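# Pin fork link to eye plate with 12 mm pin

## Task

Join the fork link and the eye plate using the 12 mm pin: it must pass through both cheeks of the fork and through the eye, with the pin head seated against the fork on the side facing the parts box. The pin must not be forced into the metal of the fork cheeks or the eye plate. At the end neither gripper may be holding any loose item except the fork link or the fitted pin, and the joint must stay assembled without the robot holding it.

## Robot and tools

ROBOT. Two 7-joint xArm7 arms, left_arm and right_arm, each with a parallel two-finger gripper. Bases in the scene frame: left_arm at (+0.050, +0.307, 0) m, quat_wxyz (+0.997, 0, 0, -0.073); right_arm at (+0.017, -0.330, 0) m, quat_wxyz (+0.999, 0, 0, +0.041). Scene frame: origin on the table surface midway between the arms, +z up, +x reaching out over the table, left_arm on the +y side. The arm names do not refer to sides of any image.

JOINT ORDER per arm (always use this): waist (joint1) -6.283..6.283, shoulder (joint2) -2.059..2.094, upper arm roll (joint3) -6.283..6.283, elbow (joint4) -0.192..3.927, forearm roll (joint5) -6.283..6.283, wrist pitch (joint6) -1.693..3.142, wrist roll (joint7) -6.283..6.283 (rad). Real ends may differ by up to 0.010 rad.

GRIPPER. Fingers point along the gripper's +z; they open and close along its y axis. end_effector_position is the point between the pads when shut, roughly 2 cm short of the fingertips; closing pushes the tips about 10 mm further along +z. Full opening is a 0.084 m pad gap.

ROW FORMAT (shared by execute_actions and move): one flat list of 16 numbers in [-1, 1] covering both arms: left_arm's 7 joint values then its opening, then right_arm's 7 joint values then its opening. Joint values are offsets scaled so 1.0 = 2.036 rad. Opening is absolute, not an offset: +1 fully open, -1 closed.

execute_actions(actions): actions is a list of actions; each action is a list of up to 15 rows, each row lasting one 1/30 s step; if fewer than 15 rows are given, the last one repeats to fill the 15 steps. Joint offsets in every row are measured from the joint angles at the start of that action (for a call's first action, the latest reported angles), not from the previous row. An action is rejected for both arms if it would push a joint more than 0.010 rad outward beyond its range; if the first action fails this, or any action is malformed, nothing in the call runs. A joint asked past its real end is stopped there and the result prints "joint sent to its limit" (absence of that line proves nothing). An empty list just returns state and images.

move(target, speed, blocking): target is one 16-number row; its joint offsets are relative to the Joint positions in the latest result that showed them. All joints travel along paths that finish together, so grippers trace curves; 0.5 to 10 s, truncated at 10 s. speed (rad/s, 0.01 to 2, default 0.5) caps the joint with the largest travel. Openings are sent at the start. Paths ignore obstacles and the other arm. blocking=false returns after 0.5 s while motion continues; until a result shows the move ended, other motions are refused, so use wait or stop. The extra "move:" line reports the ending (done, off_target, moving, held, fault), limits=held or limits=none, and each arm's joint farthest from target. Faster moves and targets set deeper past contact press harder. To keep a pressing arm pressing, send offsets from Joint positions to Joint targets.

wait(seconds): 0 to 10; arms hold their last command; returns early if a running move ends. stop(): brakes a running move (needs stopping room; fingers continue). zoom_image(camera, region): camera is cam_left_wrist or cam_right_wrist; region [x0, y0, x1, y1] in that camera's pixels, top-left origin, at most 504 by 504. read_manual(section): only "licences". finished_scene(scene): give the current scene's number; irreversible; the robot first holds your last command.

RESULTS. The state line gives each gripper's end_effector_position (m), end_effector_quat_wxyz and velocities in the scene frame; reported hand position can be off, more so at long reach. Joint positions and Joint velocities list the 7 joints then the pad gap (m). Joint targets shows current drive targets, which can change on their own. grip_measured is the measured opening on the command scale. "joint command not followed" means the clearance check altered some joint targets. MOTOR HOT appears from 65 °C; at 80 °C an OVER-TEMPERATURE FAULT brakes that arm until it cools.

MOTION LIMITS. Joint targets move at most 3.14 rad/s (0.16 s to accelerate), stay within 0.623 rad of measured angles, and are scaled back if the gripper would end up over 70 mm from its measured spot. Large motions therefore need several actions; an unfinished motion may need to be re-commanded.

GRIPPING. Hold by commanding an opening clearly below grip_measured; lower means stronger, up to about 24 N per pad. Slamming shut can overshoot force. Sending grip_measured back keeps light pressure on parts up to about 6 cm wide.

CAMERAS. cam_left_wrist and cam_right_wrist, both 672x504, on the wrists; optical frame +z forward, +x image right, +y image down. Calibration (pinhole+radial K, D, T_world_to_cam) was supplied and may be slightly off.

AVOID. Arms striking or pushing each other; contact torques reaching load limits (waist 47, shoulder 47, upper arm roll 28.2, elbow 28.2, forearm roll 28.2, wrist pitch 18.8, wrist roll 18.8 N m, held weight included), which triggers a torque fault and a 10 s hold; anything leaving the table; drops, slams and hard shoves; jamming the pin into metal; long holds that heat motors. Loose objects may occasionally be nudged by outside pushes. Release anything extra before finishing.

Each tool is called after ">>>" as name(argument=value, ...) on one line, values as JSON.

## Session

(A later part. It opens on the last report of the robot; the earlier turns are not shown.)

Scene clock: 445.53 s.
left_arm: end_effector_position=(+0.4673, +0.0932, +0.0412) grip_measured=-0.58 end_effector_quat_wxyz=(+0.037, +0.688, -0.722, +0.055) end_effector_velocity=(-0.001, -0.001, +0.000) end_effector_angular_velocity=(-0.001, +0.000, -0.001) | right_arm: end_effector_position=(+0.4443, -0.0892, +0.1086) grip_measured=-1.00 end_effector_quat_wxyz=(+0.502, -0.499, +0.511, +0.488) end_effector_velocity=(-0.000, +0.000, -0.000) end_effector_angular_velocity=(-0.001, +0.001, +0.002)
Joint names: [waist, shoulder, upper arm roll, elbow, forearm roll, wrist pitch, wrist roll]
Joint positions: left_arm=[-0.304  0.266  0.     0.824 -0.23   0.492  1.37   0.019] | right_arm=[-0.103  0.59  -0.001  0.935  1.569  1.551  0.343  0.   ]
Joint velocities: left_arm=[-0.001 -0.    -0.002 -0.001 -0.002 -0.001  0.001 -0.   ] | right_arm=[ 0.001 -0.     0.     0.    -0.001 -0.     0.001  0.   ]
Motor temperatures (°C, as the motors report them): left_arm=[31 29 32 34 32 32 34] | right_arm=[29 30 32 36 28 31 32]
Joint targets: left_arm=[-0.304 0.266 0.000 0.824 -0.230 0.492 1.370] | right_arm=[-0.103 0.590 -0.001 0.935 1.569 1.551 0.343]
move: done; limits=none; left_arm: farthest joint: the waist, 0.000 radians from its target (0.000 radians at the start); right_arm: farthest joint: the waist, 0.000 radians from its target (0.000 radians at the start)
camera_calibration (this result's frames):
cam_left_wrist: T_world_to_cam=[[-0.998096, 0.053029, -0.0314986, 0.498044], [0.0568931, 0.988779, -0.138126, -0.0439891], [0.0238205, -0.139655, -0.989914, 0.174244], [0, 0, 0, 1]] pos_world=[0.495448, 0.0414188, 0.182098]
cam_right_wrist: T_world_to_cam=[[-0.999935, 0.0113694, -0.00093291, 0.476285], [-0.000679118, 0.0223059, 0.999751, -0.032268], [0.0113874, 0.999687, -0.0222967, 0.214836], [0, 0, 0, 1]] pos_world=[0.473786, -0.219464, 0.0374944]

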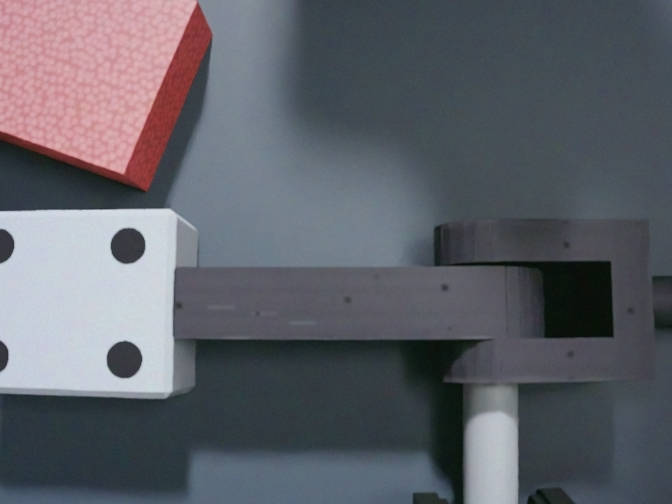

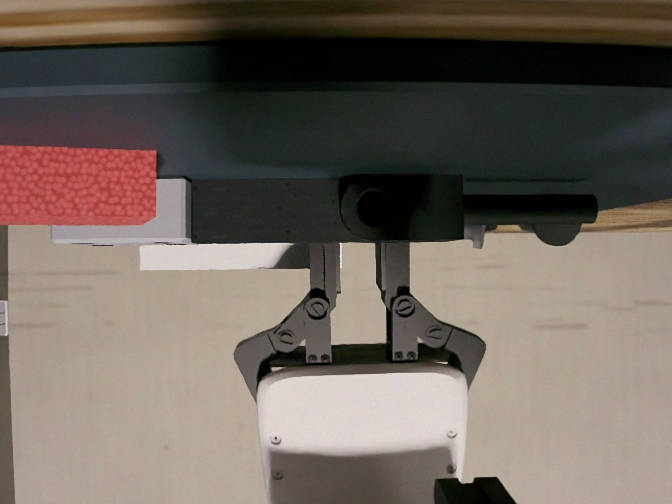

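>>> move(target=[0.0012,-0.0014,0,0,0,0.0014,0.0012,-1, 0,0,0,0,0,0,0,-1], speed=0.01)

>>> move(target=[-0.0036,0.0017,0,0.003,0,0.0012,-0.0036,-1, 0,0,0,0,0,0,0,-1], speed=0.01)

>>> move(target=[0,0,0,0,0,0,0,-1, 0,0,0,0,0,0,0,-1])

>>> zoom_image(camera="cam_right_wrist", region=[330,170,410,250])

Scene clock: 454.30 s.
left_arm: end_effector_position=(+0.4672, +0.0936, +0.0420) grip_measured=-0.58 end_effector_quat_wxyz=(+0.037, +0.688, -0.723, +0.055) end_effector_velocity=(+0.000, +0.000, +0.001) end_effector_angular_velocity=(-0.000, -0.001, -0.001) | right_arm: end_effector_position=(+0.4443, -0.0892, +0.1086) grip_measured=-1.00 end_effector_quat_wxyz=(+0.502, -0.499, +0.511, +0.488) end_effector_velocity=(+0.000, +0.000, +0.000) end_effector_angular_velocity=(+0.000, -0.000, -0.000)
Joint names: [waist, shoulder, upper arm roll, elbow, forearm roll, wrist pitch, wrist roll]
Joint positions: left_arm=[-0.302  0.264 -0.     0.824 -0.23   0.494  1.372  0.019] | right_arm=[-0.103  0.59  -0.001  0.935  1.569  1.551  0.343  0.   ]
Joint velocities: left_arm=[ 0.001 -0.001 -0.    -0.     0.001  0.001  0.001 -0.   ] | right_arm=[ 0.     0.     0.    -0.     0.001 -0.    -0.     0.   ]
Motor temperatures (°C, as the motors report them): left_arm=[31 29 32 35 32 32 34] | right_arm=[29 30 32 36 28 31 32]
Joint targets: left_arm=[-0.302 0.263 0.000 0.824 -0.230 0.494 1.372] | right_arm=[-0.103 0.590 -0.001 0.935 1.569 1.551 0.343]
move: done; limits=none; left_arm: farthest joint: the waist, 0.001 radians from its target (0.003 radians at the start); right_arm: farthest joint: the waist, 0.000 radians from its target (0.000 radians at the start)
camera_calibration (this result's frames):
cam_left_wrist: T_world_to_cam=[[-0.998042, 0.0543415, -0.0309721, 0.497823], [0.0581303, 0.988644, -0.138578, -0.0448203], [0.0230898, -0.140107, -0.989867, 0.175473], [0, 0, 0, 1]] pos_world=[0.495402, 0.0418439, 0.182902]
cam_right_wrist: T_world_to_cam=[[-0.999935, 0.0113693, -0.000932869, 0.476285], [-0.00067908, 0.0223058, 0.999751, -0.0322681], [0.0113872, 0.999687, -0.0222966, 0.214836], [0, 0, 0, 1]] pos_world=[0.473786, -0.219464, 0.0374945]

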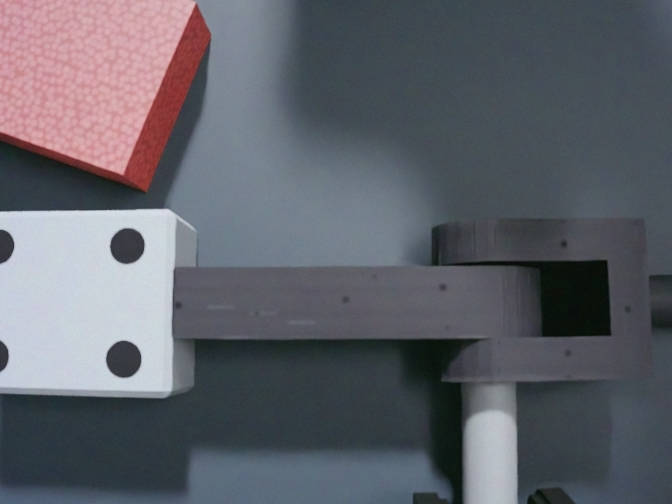

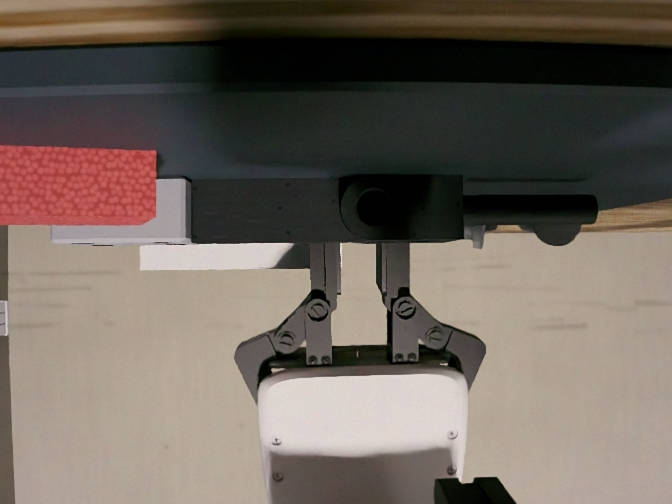

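Scene clock: 455.27 s.
left_arm: end_effector_position=(+0.4673, +0.0920, +0.0416) grip_measured=-0.58 end_effector_quat_wxyz=(+0.038, +0.689, -0.722, +0.054) end_effector_velocity=(-0.000, -0.003, -0.000) end_effector_angular_velocity=(-0.001, -0.000, -0.002) | right_arm: end_effector_position=(+0.4443, -0.0892, +0.1086) grip_measured=-1.00 end_effector_quat_wxyz=(+0.502, -0.499, +0.511, +0.488) end_effector_velocity=(-0.000, +0.000, -0.000) end_effector_angular_velocity=(+0.000, -0.001, +0.001)
Joint names: [waist, shoulder, upper arm roll, elbow, forearm roll, wrist pitch, wrist roll]
Joint positions: left_arm=[-0.308  0.267  0.002  0.828 -0.23   0.497  1.365  0.019] | right_arm=[-0.103  0.59  -0.001  0.935  1.569  1.551  0.343  0.   ]
Joint velocities: left_arm=[-0.004  0.002 -0.001  0.003 -0.    -0.    -0.003  0.   ] | right_arm=[ 0.     0.    -0.     0.    -0.     0.    -0.002  0.   ]
Motor temperatures (°C, as the motors report them): left_arm=[31 29 32 35 32 32 34] | right_arm=[29 30 32 36 28 31 32]
Joint targets: left_arm=[-0.310 0.267 -0.000 0.830 -0.230 0.497 1.365] | right_arm=[-0.103 0.590 -0.001 0.935 1.569 1.551 0.343]
move: done; limits=none; left_arm: farthest joint: the upper arm roll, 0.002 radians from its target (0.000 radians at the start); right_arm: farthest joint: the waist, 0.000 radians from its target (0.000 radians at the start)
camera_calibration (this result's frames):
cam_left_wrist: T_world_to_cam=[[-0.998276, 0.0512117, -0.0286765, 0.498254], [0.0546919, 0.988947, -0.137812, -0.0416973], [0.021302, -0.139143, -0.990043, 0.175634], [0, 0, 0, 1]] pos_world=[0.495934, 0.0401582, 0.182427]
cam_right_wrist: T_world_to_cam=[[-0.999935, 0.0113695, -0.000932969, 0.476285], [-0.000679178, 0.0223057, 0.999751, -0.0322681], [0.0113874, 0.999687, -0.0222965, 0.214836], [0, 0, 0, 1]] pos_world=[0.473786, -0.219464, 0.0374945]

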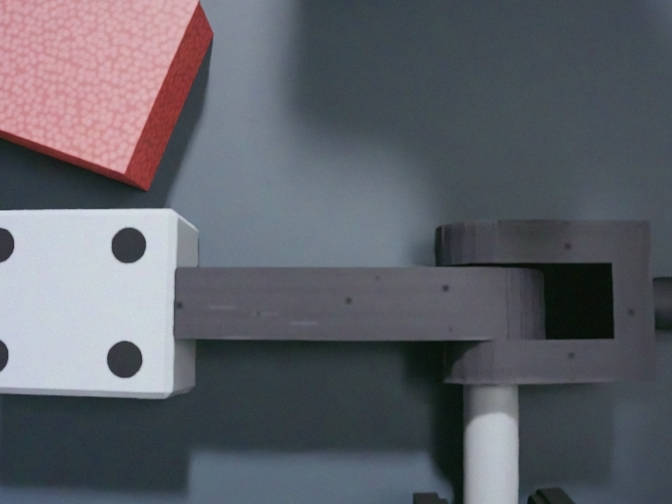

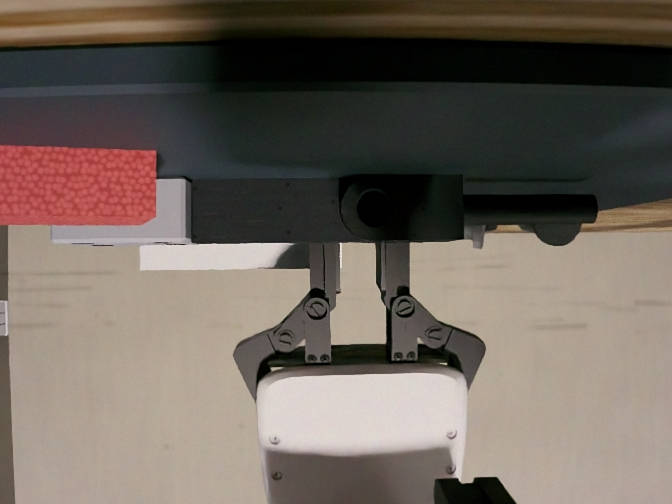

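Scene clock: 455.77 s.
left_arm: end_effector_position=(+0.4673, +0.0919, +0.0416) grip_measured=-0.58 end_effector_quat_wxyz=(+0.038, +0.689, -0.722, +0.054) end_effector_velocity=(+0.000, +0.001, -0.000) end_effector_angular_velocity=(+0.001, -0.001, -0.000) | right_arm: end_effector_position=(+0.4443, -0.0892, +0.1086) grip_measured=-1.00 end_effector_quat_wxyz=(+0.502, -0.499, +0.511, +0.488) end_effector_velocity=(-0.000, -0.000, -0.000) end_effector_angular_velocity=(-0.000, +0.001, -0.000)
Joint names: [waist, shoulder, upper arm roll, elbow, forearm roll, wrist pitch, wrist roll]
Joint positions: left_arm=[-0.308  0.267  0.002  0.828 -0.23   0.497  1.365  0.019] | right_arm=[-0.103  0.59  -0.001  0.935  1.569  1.551  0.343  0.   ]
Joint velocities: left_arm=[-0.    -0.     0.001 -0.001  0.002 -0.001 -0.    -0.   ] | right_arm=[-0.     0.001 -0.     0.    -0.    -0.     0.001  0.   ]
Motor temperatures (°C, as the motors report them): left_arm=[31 29 32 35 32 32 34] | right_arm=[29 30 32 36 28 31 32]
Joint targets: left_arm=[-0.308 0.267 0.002 0.828 -0.230 0.497 1.365] | right_arm=[-0.103 0.590 -0.001 0.935 1.569 1.551 0.343]
move: done; limits=none; left_arm: farthest joint: the waist, 0.000 radians from its target (0.000 radians at the start); right_arm: farthest joint: the waist, 0.000 radians from its target (0.000 radians at the start)
camera_calibration (this result's frames):
cam_left_wrist: T_world_to_cam=[[-0.998267, 0.0513689, -0.0286959, 0.498218], [0.0548516, 0.98893, -0.137872, -0.0416667], [0.0212959, -0.139207, -0.990034, 0.175629], [0, 0, 0, 1]] pos_world=[0.495901, 0.0400614, 0.182431]
cam_right_wrist: T_world_to_cam=[[-0.999935, 0.0113696, -0.000932729, 0.476285], [-0.000678936, 0.0223057, 0.999751, -0.0322681], [0.0113875, 0.999687, -0.0222965, 0.214836], [0, 0, 0, 1]] pos_world=[0.473786, -0.219464, 0.0374944]

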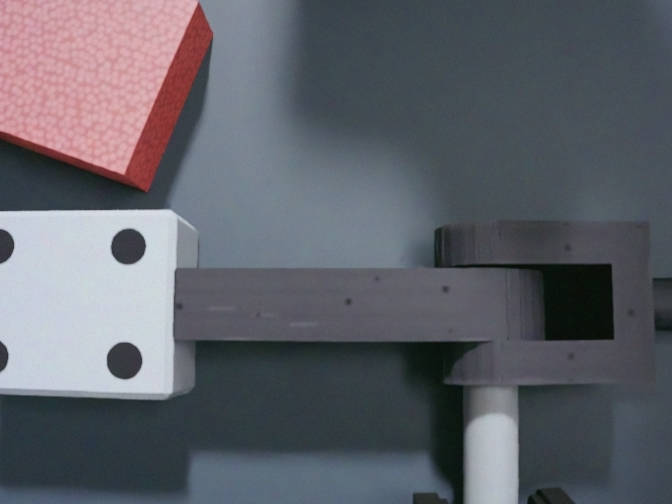

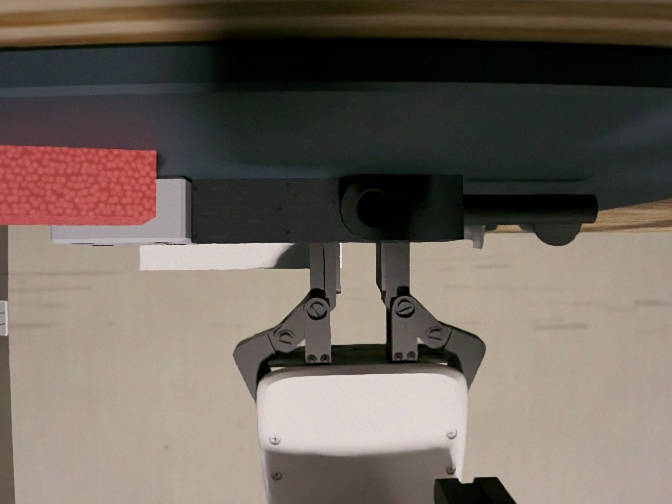

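Region (330, 170, 410, 250) of cam_right_wrist's 672x504 image, scaled by 6.300, with more detail than that image has.

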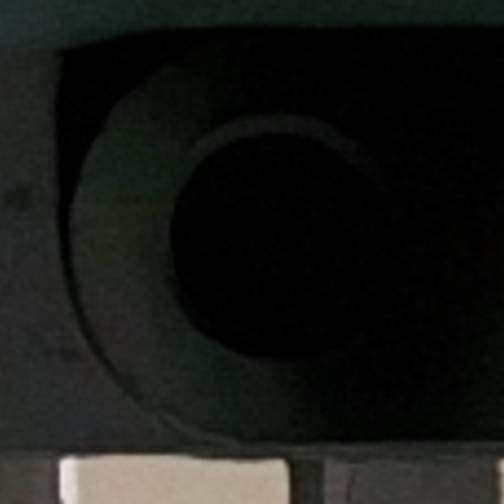

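>>> move(target=[0.0005,0.0028,0,0.0003,0,-0.0026,0,-1, 0,0,0,0,0,0,0,-1], speed=0.01)

>>> move(target=[-0.002,0.001,0,0.0017,0,0.0007,-0.002,-1, 0,0,0,0,0,0,0,-1], speed=0.01)

>>> move(target=[0,0,0,0,0,0,0,-1, 0,0,0,0,0,0,0,-1])

Scene clock: 468.07 s.
left_arm: end_effector_position=(+0.4677, +0.0901, +0.0405) grip_measured=-0.58 end_effector_quat_wxyz=(+0.037, +0.688, -0.723, +0.055) end_effector_velocity=(+0.000, +0.000, -0.001) end_effector_angular_velocity=(+0.001, -0.001, +0.000) | right_arm: end_effector_position=(+0.4443, -0.0892, +0.1086) grip_measured=-1.00 end_effector_quat_wxyz=(+0.502, -0.499, +0.511, +0.488) end_effector_velocity=(+0.000, -0.000, -0.000) end_effector_angular_velocity=(-0.000, +0.001, -0.000)
Joint names: [waist, shoulder, upper arm roll, elbow, forearm roll, wrist pitch, wrist roll]
Joint positions: left_arm=[-0.308  0.272 -0.001  0.83  -0.23   0.492  1.365  0.019] | right_arm=[-0.103  0.59  -0.001  0.935  1.569  1.551  0.343  0.   ]
Joint velocities: left_arm=[-0.     0.003  0.001  0.     0.    -0.002  0.001  0.   ] | right_arm=[-0.     0.     0.     0.     0.    -0.     0.001  0.   ]
Motor temperatures (°C, as the motors report them): left_arm=[31 29 32 36 32 32 34] | right_arm=[29 30 32 36 28 31 32]
Joint targets: left_arm=[-0.307 0.273 0.002 0.829 -0.230 0.492 1.365] | right_arm=[-0.103 0.590 -0.001 0.935 1.569 1.551 0.343]
move: done; limits=none; left_arm: farthest joint: the upper arm roll, 0.003 radians from its target (0.000 radians at the start); right_arm: farthest joint: the waist, 0.000 radians from its target (0.000 radians at the start)
camera_calibration (this result's frames):
cam_left_wrist: T_world_to_cam=[[-0.998082, 0.0536123, -0.0309643, 0.498527], [0.05741, 0.988667, -0.138714, -0.041239], [0.0231766, -0.140226, -0.989848, 0.173499], [0, 0, 0, 1]] pos_world=[0.495918, 0.0383735, 0.181454]
cam_right_wrist: T_world_to_cam=[[-0.999935, 0.0113695, -0.000933007, 0.476285], [-0.000679213, 0.0223057, 0.999751, -0.032268], [0.0113875, 0.999687, -0.0222965, 0.214836], [0, 0, 0, 1]] pos_world=[0.473786, -0.219464, 0.0374944]

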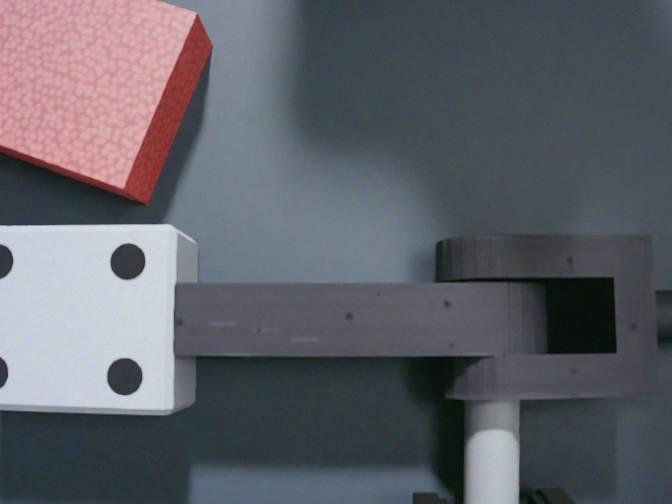

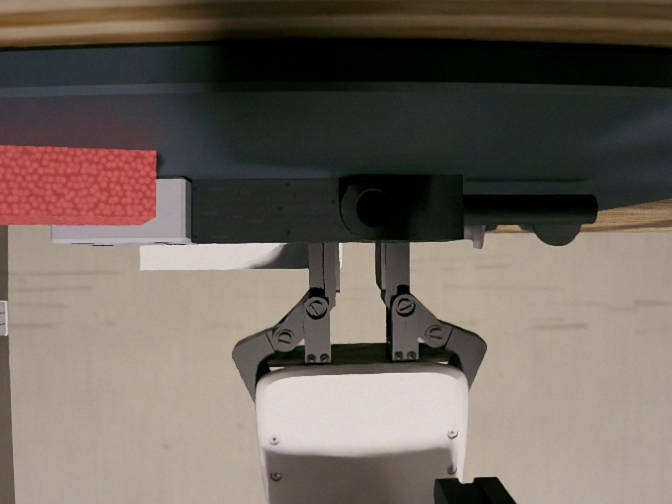

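Scene clock: 468.77 s.
left_arm: end_effector_position=(+0.4676, +0.0879, +0.0406) grip_measured=-0.58 end_effector_quat_wxyz=(+0.038, +0.688, -0.723, +0.055) end_effector_velocity=(+0.000, -0.001, +0.000) end_effector_angular_velocity=(-0.000, +0.001, +0.002) | right_arm: end_effector_position=(+0.4443, -0.0892, +0.1086) grip_measured=-1.00 end_effector_quat_wxyz=(+0.502, -0.499, +0.511, +0.488) end_effector_velocity=(-0.000, +0.000, -0.000) end_effector_angular_velocity=(-0.000, -0.000, +0.001)
Joint names: [waist, shoulder, upper arm roll, elbow, forearm roll, wrist pitch, wrist roll]
Joint positions: left_arm=[-0.312  0.274 -0.001  0.834 -0.23   0.493  1.361  0.019] | right_arm=[-0.103  0.59  -0.001  0.935  1.569  1.551  0.343  0.   ]
Joint velocities: left_arm=[-0.002  0.001  0.001  0.003 -0.001  0.002 -0.002  0.   ] | right_arm=[ 0.001  0.    -0.     0.    -0.    -0.    -0.     0.   ]
Motor temperatures (°C, as the motors report them): left_arm=[31 29 32 36 32 32 34] | right_arm=[29 30 32 36 28 31 32]
Joint targets: left_arm=[-0.313 0.274 -0.001 0.834 -0.230 0.493 1.361] | right_arm=[-0.103 0.590 -0.001 0.935 1.569 1.551 0.343]
move: done; limits=none; left_arm: farthest joint: the waist, 0.000 radians from its target (0.004 radians at the start); right_arm: farthest joint: the waist, 0.000 radians from its target (0.000 radians at the start)
camera_calibration (this result's frames):
cam_left_wrist: T_world_to_cam=[[-0.998078, 0.0539979, -0.0303907, 0.498443], [0.0577208, 0.988592, -0.139122, -0.0392084], [0.0225317, -0.140608, -0.989809, 0.173621], [0, 0, 0, 1]] pos_world=[0.495836, 0.0362589, 0.181545]
cam_right_wrist: T_world_to_cam=[[-0.999935, 0.0113698, -0.000933049, 0.476285], [-0.000679249, 0.0223056, 0.999751, -0.032268], [0.0113878, 0.999687, -0.0222965, 0.214836], [0, 0, 0, 1]] pos_world=[0.473786, -0.219464, 0.0374944]

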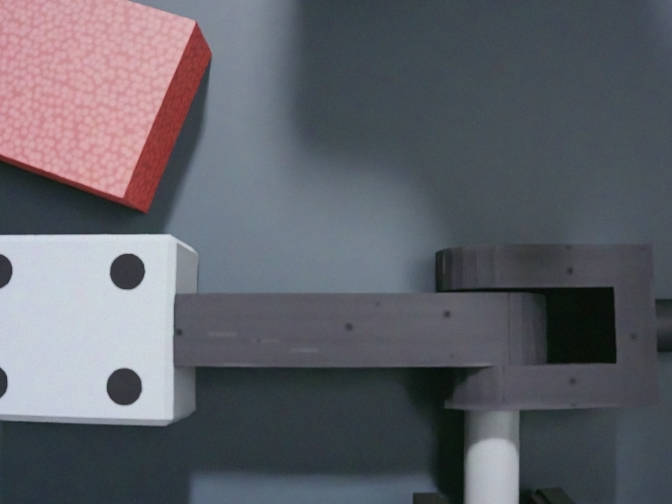

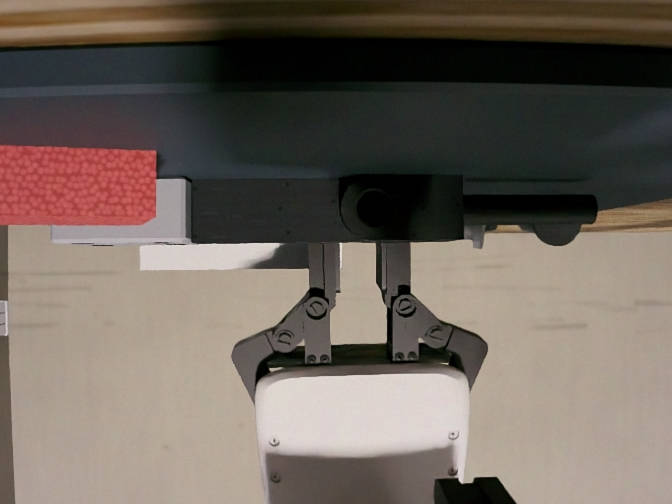

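Scene clock: 469.27 s.
left_arm: end_effector_position=(+0.4676, +0.0879, +0.0406) grip_measured=-0.58 end_effector_quat_wxyz=(+0.038, +0.688, -0.723, +0.055) end_effector_velocity=(+0.000, +0.000, +0.000) end_effector_angular_velocity=(-0.000, -0.001, -0.000) | right_arm: end_effector_position=(+0.4443, -0.0892, +0.1086) grip_measured=-1.00 end_effector_quat_wxyz=(+0.502, -0.499, +0.511, +0.488) end_effector_velocity=(+0.000, -0.000, +0.000) end_effector_angular_velocity=(-0.000, -0.000, -0.000)
Joint names: [waist, shoulder, upper arm roll, elbow, forearm roll, wrist pitch, wrist roll]
Joint positions: left_arm=[-0.312  0.274 -0.001  0.834 -0.23   0.493  1.361  0.019] | right_arm=[-0.103  0.59  -0.001  0.935  1.569  1.551  0.343  0.   ]
Joint velocities: left_arm=[ 0.    -0.    -0.     0.     0.001  0.     0.     0.   ] | right_arm=[-0.001 -0.     0.     0.    -0.001 -0.     0.     0.   ]
Motor temperatures (°C, as the motors report them): left_arm=[31 29 32 36 32 32 34] | right_arm=[29 30 32 36 28 31 32]
Joint targets: left_arm=[-0.312 0.274 -0.001 0.834 -0.230 0.493 1.361] | right_arm=[-0.103 0.590 -0.001 0.935 1.569 1.551 0.343]
move: done; limits=none; left_arm: farthest joint: the waist, 0.000 radians from its target (0.000 radians at the start); right_arm: farthest joint: the waist, 0.000 radians from its target (0.000 radians at the start)
camera_calibration (this result's frames):
cam_left_wrist: T_world_to_cam=[[-0.998079, 0.0539924, -0.03039, 0.498443], [0.0577152, 0.988592, -0.139123, -0.0392048], [0.0225317, -0.14061, -0.989809, 0.173622], [0, 0, 0, 1]] pos_world=[0.495836, 0.0362583, 0.181546]
cam_right_wrist: T_world_to_cam=[[-0.999935, 0.0113697, -0.000932894, 0.476285], [-0.000679097, 0.0223056, 0.999751, -0.032268], [0.0113877, 0.999687, -0.0222964, 0.214836], [0, 0, 0, 1]] pos_world=[0.473786, -0.219464, 0.0374944]

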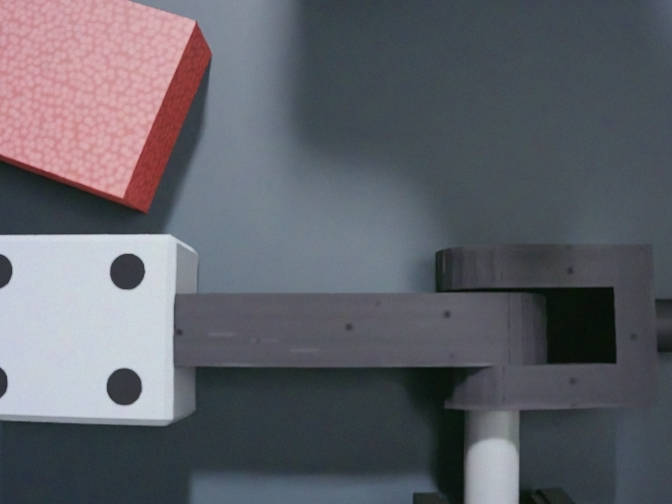

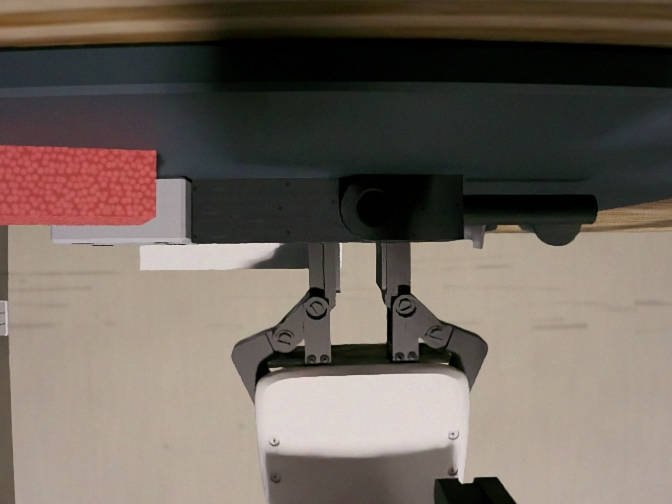

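Moving again.

>>> move(target=[-0.0078,0.0039,0,0.0065,0,0.0026,-0.0078,-1, 0,0,0,0,0,0,0,-1], speed=0.01)

>>> move(target=[-0.0048,0.0026,0,0.0042,0,0.0016,-0.0048,-1, 0,0,0,0,0,0,0,-1], speed=0.01)

>>> move(target=[0,0,0,0,0,0,0,-0.3, 0,0,0,0,0,0,0,-1])

>>> move(target=[0.019,-0.0092,0,-0.0163,0,-0.0072,0.019,-0.3, 0,0,0,0,0,0,0,-1], speed=0.04)

Scene clock: 480.90 s.
left_arm: end_effector_position=(+0.4670, +0.0812, +0.0402) grip_measured=-0.58 end_effector_quat_wxyz=(+0.039, +0.689, -0.722, +0.054) end_effector_velocity=(-0.001, -0.002, +0.000) end_effector_angular_velocity=(-0.001, -0.001, -0.003) | right_arm: end_effector_position=(+0.4443, -0.0892, +0.1086) grip_measured=-1.00 end_effector_quat_wxyz=(+0.502, -0.499, +0.511, +0.488) end_effector_velocity=(+0.000, +0.000, +0.000) end_effector_angular_velocity=(-0.000, -0.001, -0.000)
Joint names: [waist, shoulder, upper arm roll, elbow, forearm roll, wrist pitch, wrist roll]
Joint positions: left_arm=[-0.327  0.282  0.001  0.846 -0.23   0.498  1.345  0.019] | right_arm=[-0.103  0.59  -0.001  0.935  1.569  1.551  0.343  0.   ]
Joint velocities: left_arm=[-0.003 -0.    -0.002  0.001 -0.     0.    -0.001 -0.   ] | right_arm=[ 0. -0.  0. -0.  0. -0. -0.  0.]
Motor temperatures (°C, as the motors report them): left_arm=[31 29 32 36 32 32 34] | right_arm=[29 30 32 36 28 31 32]
Joint targets: left_arm=[-0.328 0.282 -0.001 0.847 -0.230 0.498 1.345] | right_arm=[-0.103 0.590 -0.001 0.935 1.569 1.551 0.343]
move: done; limits=none; left_arm: farthest joint: the upper arm roll, 0.002 radians from its target (0.000 radians at the start); right_arm: farthest joint: the waist, 0.000 radians from its target (0.000 radians at the start)
camera_calibration (this result's frames):
cam_left_wrist: T_world_to_cam=[[-0.998281, 0.0521911, -0.0266555, 0.498367], [0.0554088, 0.988705, -0.139259, -0.0314611], [0.0190864, -0.140497, -0.989897, 0.17393], [0, 0, 0, 1]] pos_world=[0.495934, 0.029532, 0.181076]
cam_right_wrist: T_world_to_cam=[[-0.999935, 0.0113697, -0.00093294, 0.476285], [-0.000679147, 0.0223055, 0.999751, -0.0322681], [0.0113876, 0.999687, -0.0222963, 0.214836], [0, 0, 0, 1]] pos_world=[0.473786, -0.219464, 0.0374944]

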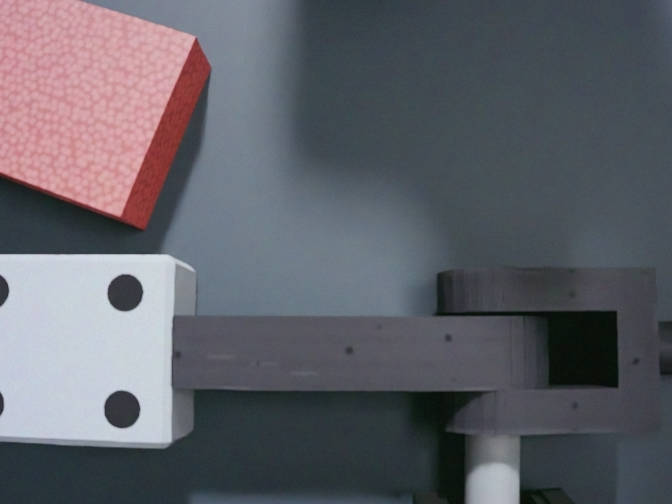

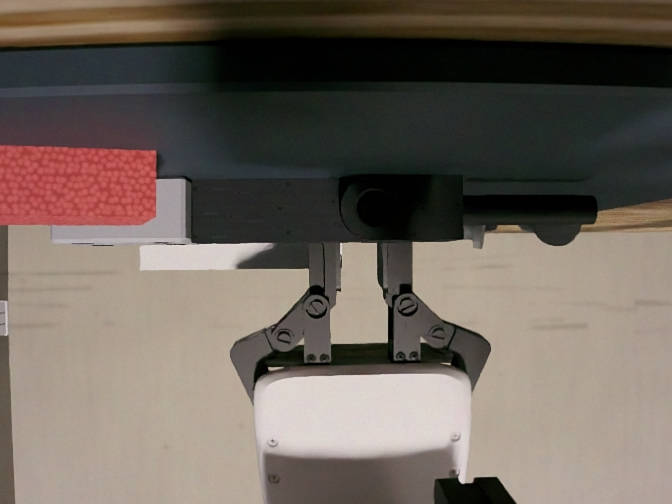

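Scene clock: 482.10 s.
left_arm: end_effector_position=(+0.4664, +0.0747, +0.0406) grip_measured=-0.58 end_effector_quat_wxyz=(+0.040, +0.688, -0.723, +0.054) end_effector_velocity=(+0.000, +0.001, +0.000) end_effector_angular_velocity=(+0.002, +0.001, +0.003) | right_arm: end_effector_position=(+0.4443, -0.0892, +0.1086) grip_measured=-1.00 end_effector_quat_wxyz=(+0.502, -0.499, +0.511, +0.488) end_effector_velocity=(-0.000, +0.000, -0.000) end_effector_angular_velocity=(+0.000, -0.000, +0.000)
Joint names: [waist, shoulder, upper arm roll, elbow, forearm roll, wrist pitch, wrist roll]
Joint positions: left_arm=[-0.338  0.288 -0.001  0.855 -0.23   0.501  1.336  0.019] | right_arm=[-0.103  0.59  -0.001  0.935  1.569  1.551  0.343  0.   ]
Joint velocities: left_arm=[ 0.    -0.     0.002  0.001  0.002  0.002 -0.002 -0.   ] | right_arm=[-0.  0.  0.  0. -0.  0. -0.  0.]
Motor temperatures (°C, as the motors report them): left_arm=[31 29 32 36 32 32 34] | right_arm=[29 30 32 36 28 31 32]
Joint targets: left_arm=[-0.337 0.288 0.001 0.854 -0.230 0.502 1.336] | right_arm=[-0.103 0.590 -0.001 0.935 1.569 1.551 0.343]
move: done; limits=none; left_arm: farthest joint: the upper arm roll, 0.002 radians from its target (0.000 radians at the start); right_arm: farthest joint: the waist, 0.000 radians from its target (0.000 radians at the start)
camera_calibration (this result's frames):
cam_left_wrist: T_world_to_cam=[[-0.998153, 0.0549561, -0.0259033, 0.497824], [0.0580724, 0.98831, -0.140963, -0.0261122], [0.0178537, -0.142207, -0.989676, 0.174116], [0, 0, 0, 1]] pos_world=[0.495312, 0.023209, 0.181533]
cam_right_wrist: T_world_to_cam=[[-0.999935, 0.0113697, -0.000933142, 0.476285], [-0.000679346, 0.0223056, 0.999751, -0.032268], [0.0113877, 0.999687, -0.0222964, 0.214836], [0, 0, 0, 1]] pos_world=[0.473786, -0.219464, 0.0374945]

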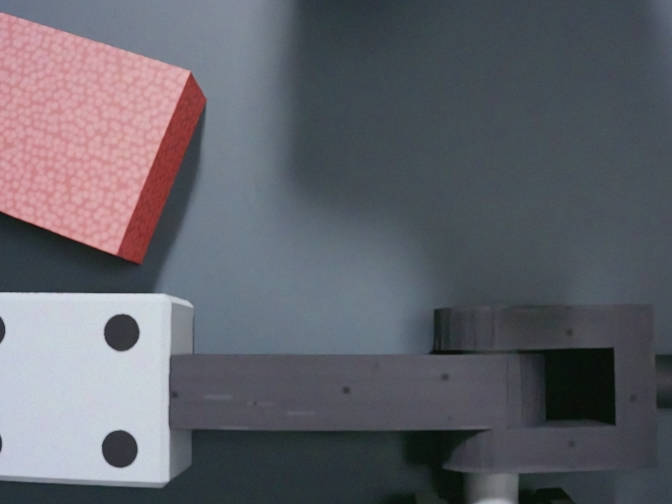

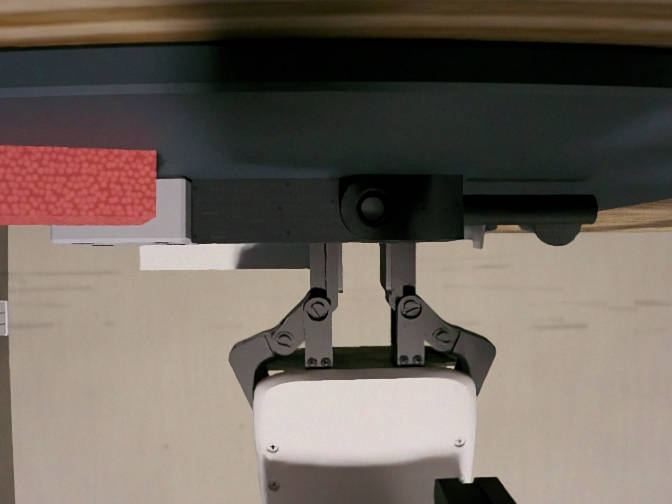

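Scene clock: 482.67 s.
left_arm: end_effector_position=(+0.4666, +0.0743, +0.0410) grip_measured=-0.32 end_effector_quat_wxyz=(+0.040, +0.687, -0.723, +0.054) end_effector_velocity=(-0.001, +0.001, -0.001) end_effector_angular_velocity=(+0.002, +0.004, +0.000) | right_arm: end_effector_position=(+0.4443, -0.0892, +0.1086) grip_measured=-1.00 end_effector_quat_wxyz=(+0.502, -0.499, +0.511, +0.488) end_effector_velocity=(+0.001, -0.000, +0.000) end_effector_angular_velocity=(+0.000, -0.001, -0.003)
Joint names: [waist, shoulder, upper arm roll, elbow, forearm roll, wrist pitch, wrist roll]
Joint positions: left_arm=[-0.338  0.287 -0.001  0.855 -0.23   0.501  1.336  0.03 ] | right_arm=[-0.103  0.59  -0.001  0.935  1.569  1.551  0.343  0.   ]
Joint velocities: left_arm=[ 0.001  0.001 -0.    -0.002  0.001  0.001 -0.001  0.   ] | right_arm=[-0.001 -0.    -0.    -0.     0.002 -0.    -0.001  0.   ]
Motor temperatures (°C, as the motors report them): left_arm=[31 29 32 36 32 32 34] | right_arm=[29 30 32 36 28 31 32]
Joint targets: left_arm=[-0.338 0.288 -0.001 0.855 -0.230 0.501 1.336] | right_arm=[-0.103 0.590 -0.001 0.935 1.569 1.551 0.343]
move: done; limits=none; left_arm: farthest joint: the shoulder, 0.001 radians from its target (0.000 radians at the start); right_arm: farthest joint: the waist, 0.000 radians from its target (0.000 radians at the start)
camera_calibration (this result's frames):
cam_left_wrist: T_world_to_cam=[[-0.998104, 0.0554501, -0.0267022, 0.497979], [0.0586838, 0.988209, -0.141422, -0.0259353], [0.0185455, -0.142721, -0.989589, 0.174088], [0, 0, 0, 1]] pos_world=[0.495328, 0.0228624, 0.181905]
cam_right_wrist: T_world_to_cam=[[-0.999935, 0.0113696, -0.000933069, 0.476285], [-0.000679276, 0.0223056, 0.999751, -0.032268], [0.0113876, 0.999687, -0.0222964, 0.214836], [0, 0, 0, 1]] pos_world=[0.473786, -0.219464, 0.0374944]

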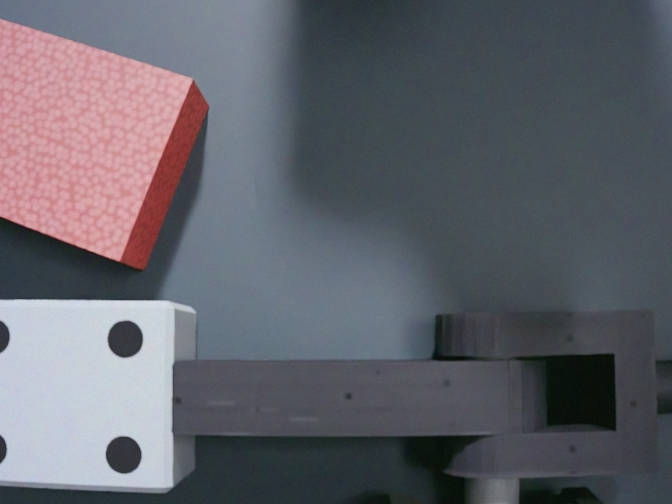

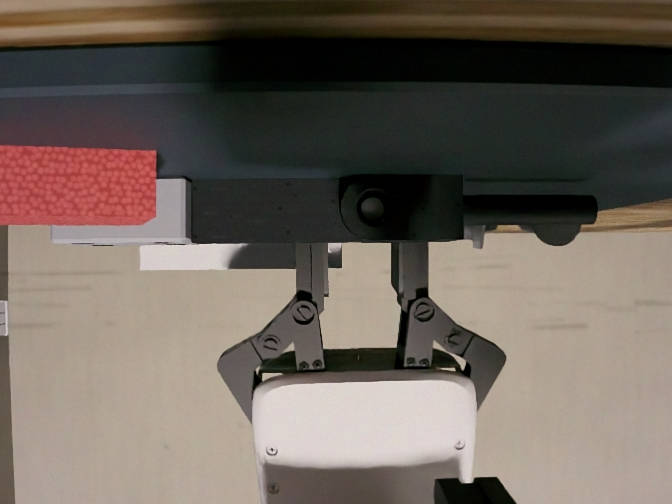

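Scene clock: 484.00 s.
left_arm: end_effector_position=(+0.4679, +0.0948, +0.0398) grip_measured=-0.32 end_effector_quat_wxyz=(+0.036, +0.688, -0.723, +0.055) end_effector_velocity=(-0.000, +0.001, +0.000) end_effector_angular_velocity=(-0.000, -0.002, -0.001) | right_arm: end_effector_position=(+0.4443, -0.0892, +0.1086) grip_measured=-1.00 end_effector_quat_wxyz=(+0.502, -0.499, +0.511, +0.488) end_effector_velocity=(+0.000, -0.000, +0.000) end_effector_angular_velocity=(+0.000, -0.001, -0.001)
Joint names: [waist, shoulder, upper arm roll, elbow, forearm roll, wrist pitch, wrist roll]
Joint positions: left_arm=[-0.299  0.269 -0.001  0.822 -0.23   0.487  1.374  0.03 ] | right_arm=[-0.103  0.59  -0.001  0.935  1.569  1.551  0.343  0.   ]
Joint velocities: left_arm=[ 0.002 -0.003 -0.001 -0.003  0.    -0.002  0.003 -0.   ] | right_arm=[-0.001 -0.     0.    -0.    -0.     0.    -0.     0.   ]
Motor temperatures (°C, as the motors report them): left_arm=[31 29 32 36 32 32 34] | right_arm=[29 30 32 36 28 31 32]
Joint targets: left_arm=[-0.299 0.269 -0.001 0.822 -0.230 0.487 1.375] | right_arm=[-0.103 0.590 -0.001 0.935 1.569 1.551 0.343]
move: done; limits=none; left_arm: farthest joint: the waist, 0.000 radians from its target (0.038 radians at the start); right_arm: farthest joint: the waist, 0.000 radians from its target (0.000 radians at the start)
camera_calibration (this result's frames):
cam_left_wrist: T_world_to_cam=[[-0.99803, 0.0535484, -0.0326893, 0.498455], [0.0575641, 0.988796, -0.13773, -0.0461663], [0.0249478, -0.139341, -0.98993, 0.172544], [0, 0, 0, 1]] pos_world=[0.495826, 0.043, 0.180743]
cam_right_wrist: T_world_to_cam=[[-0.999935, 0.0113693, -0.000933069, 0.476285], [-0.000679283, 0.0223055, 0.999751, -0.032268], [0.0113873, 0.999687, -0.0222964, 0.214836], [0, 0, 0, 1]] pos_world=[0.473786, -0.219464, 0.0374944]

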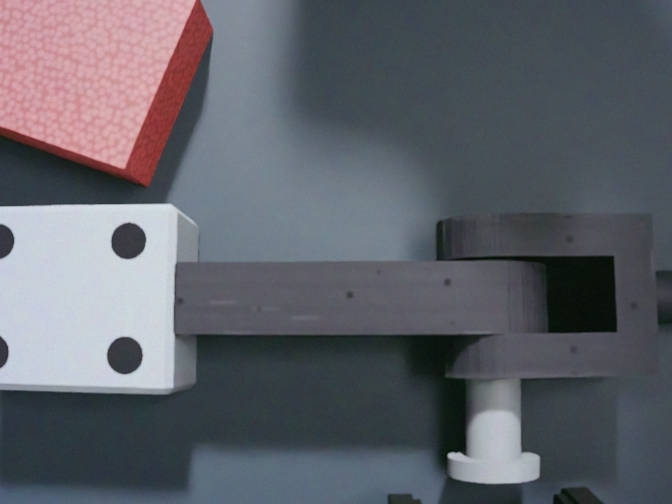

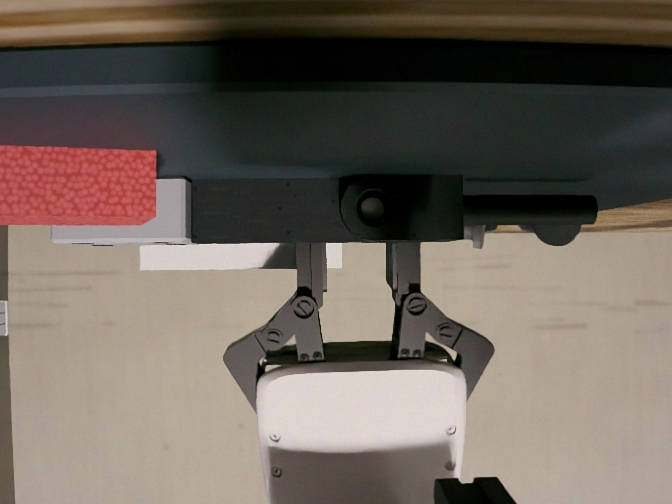

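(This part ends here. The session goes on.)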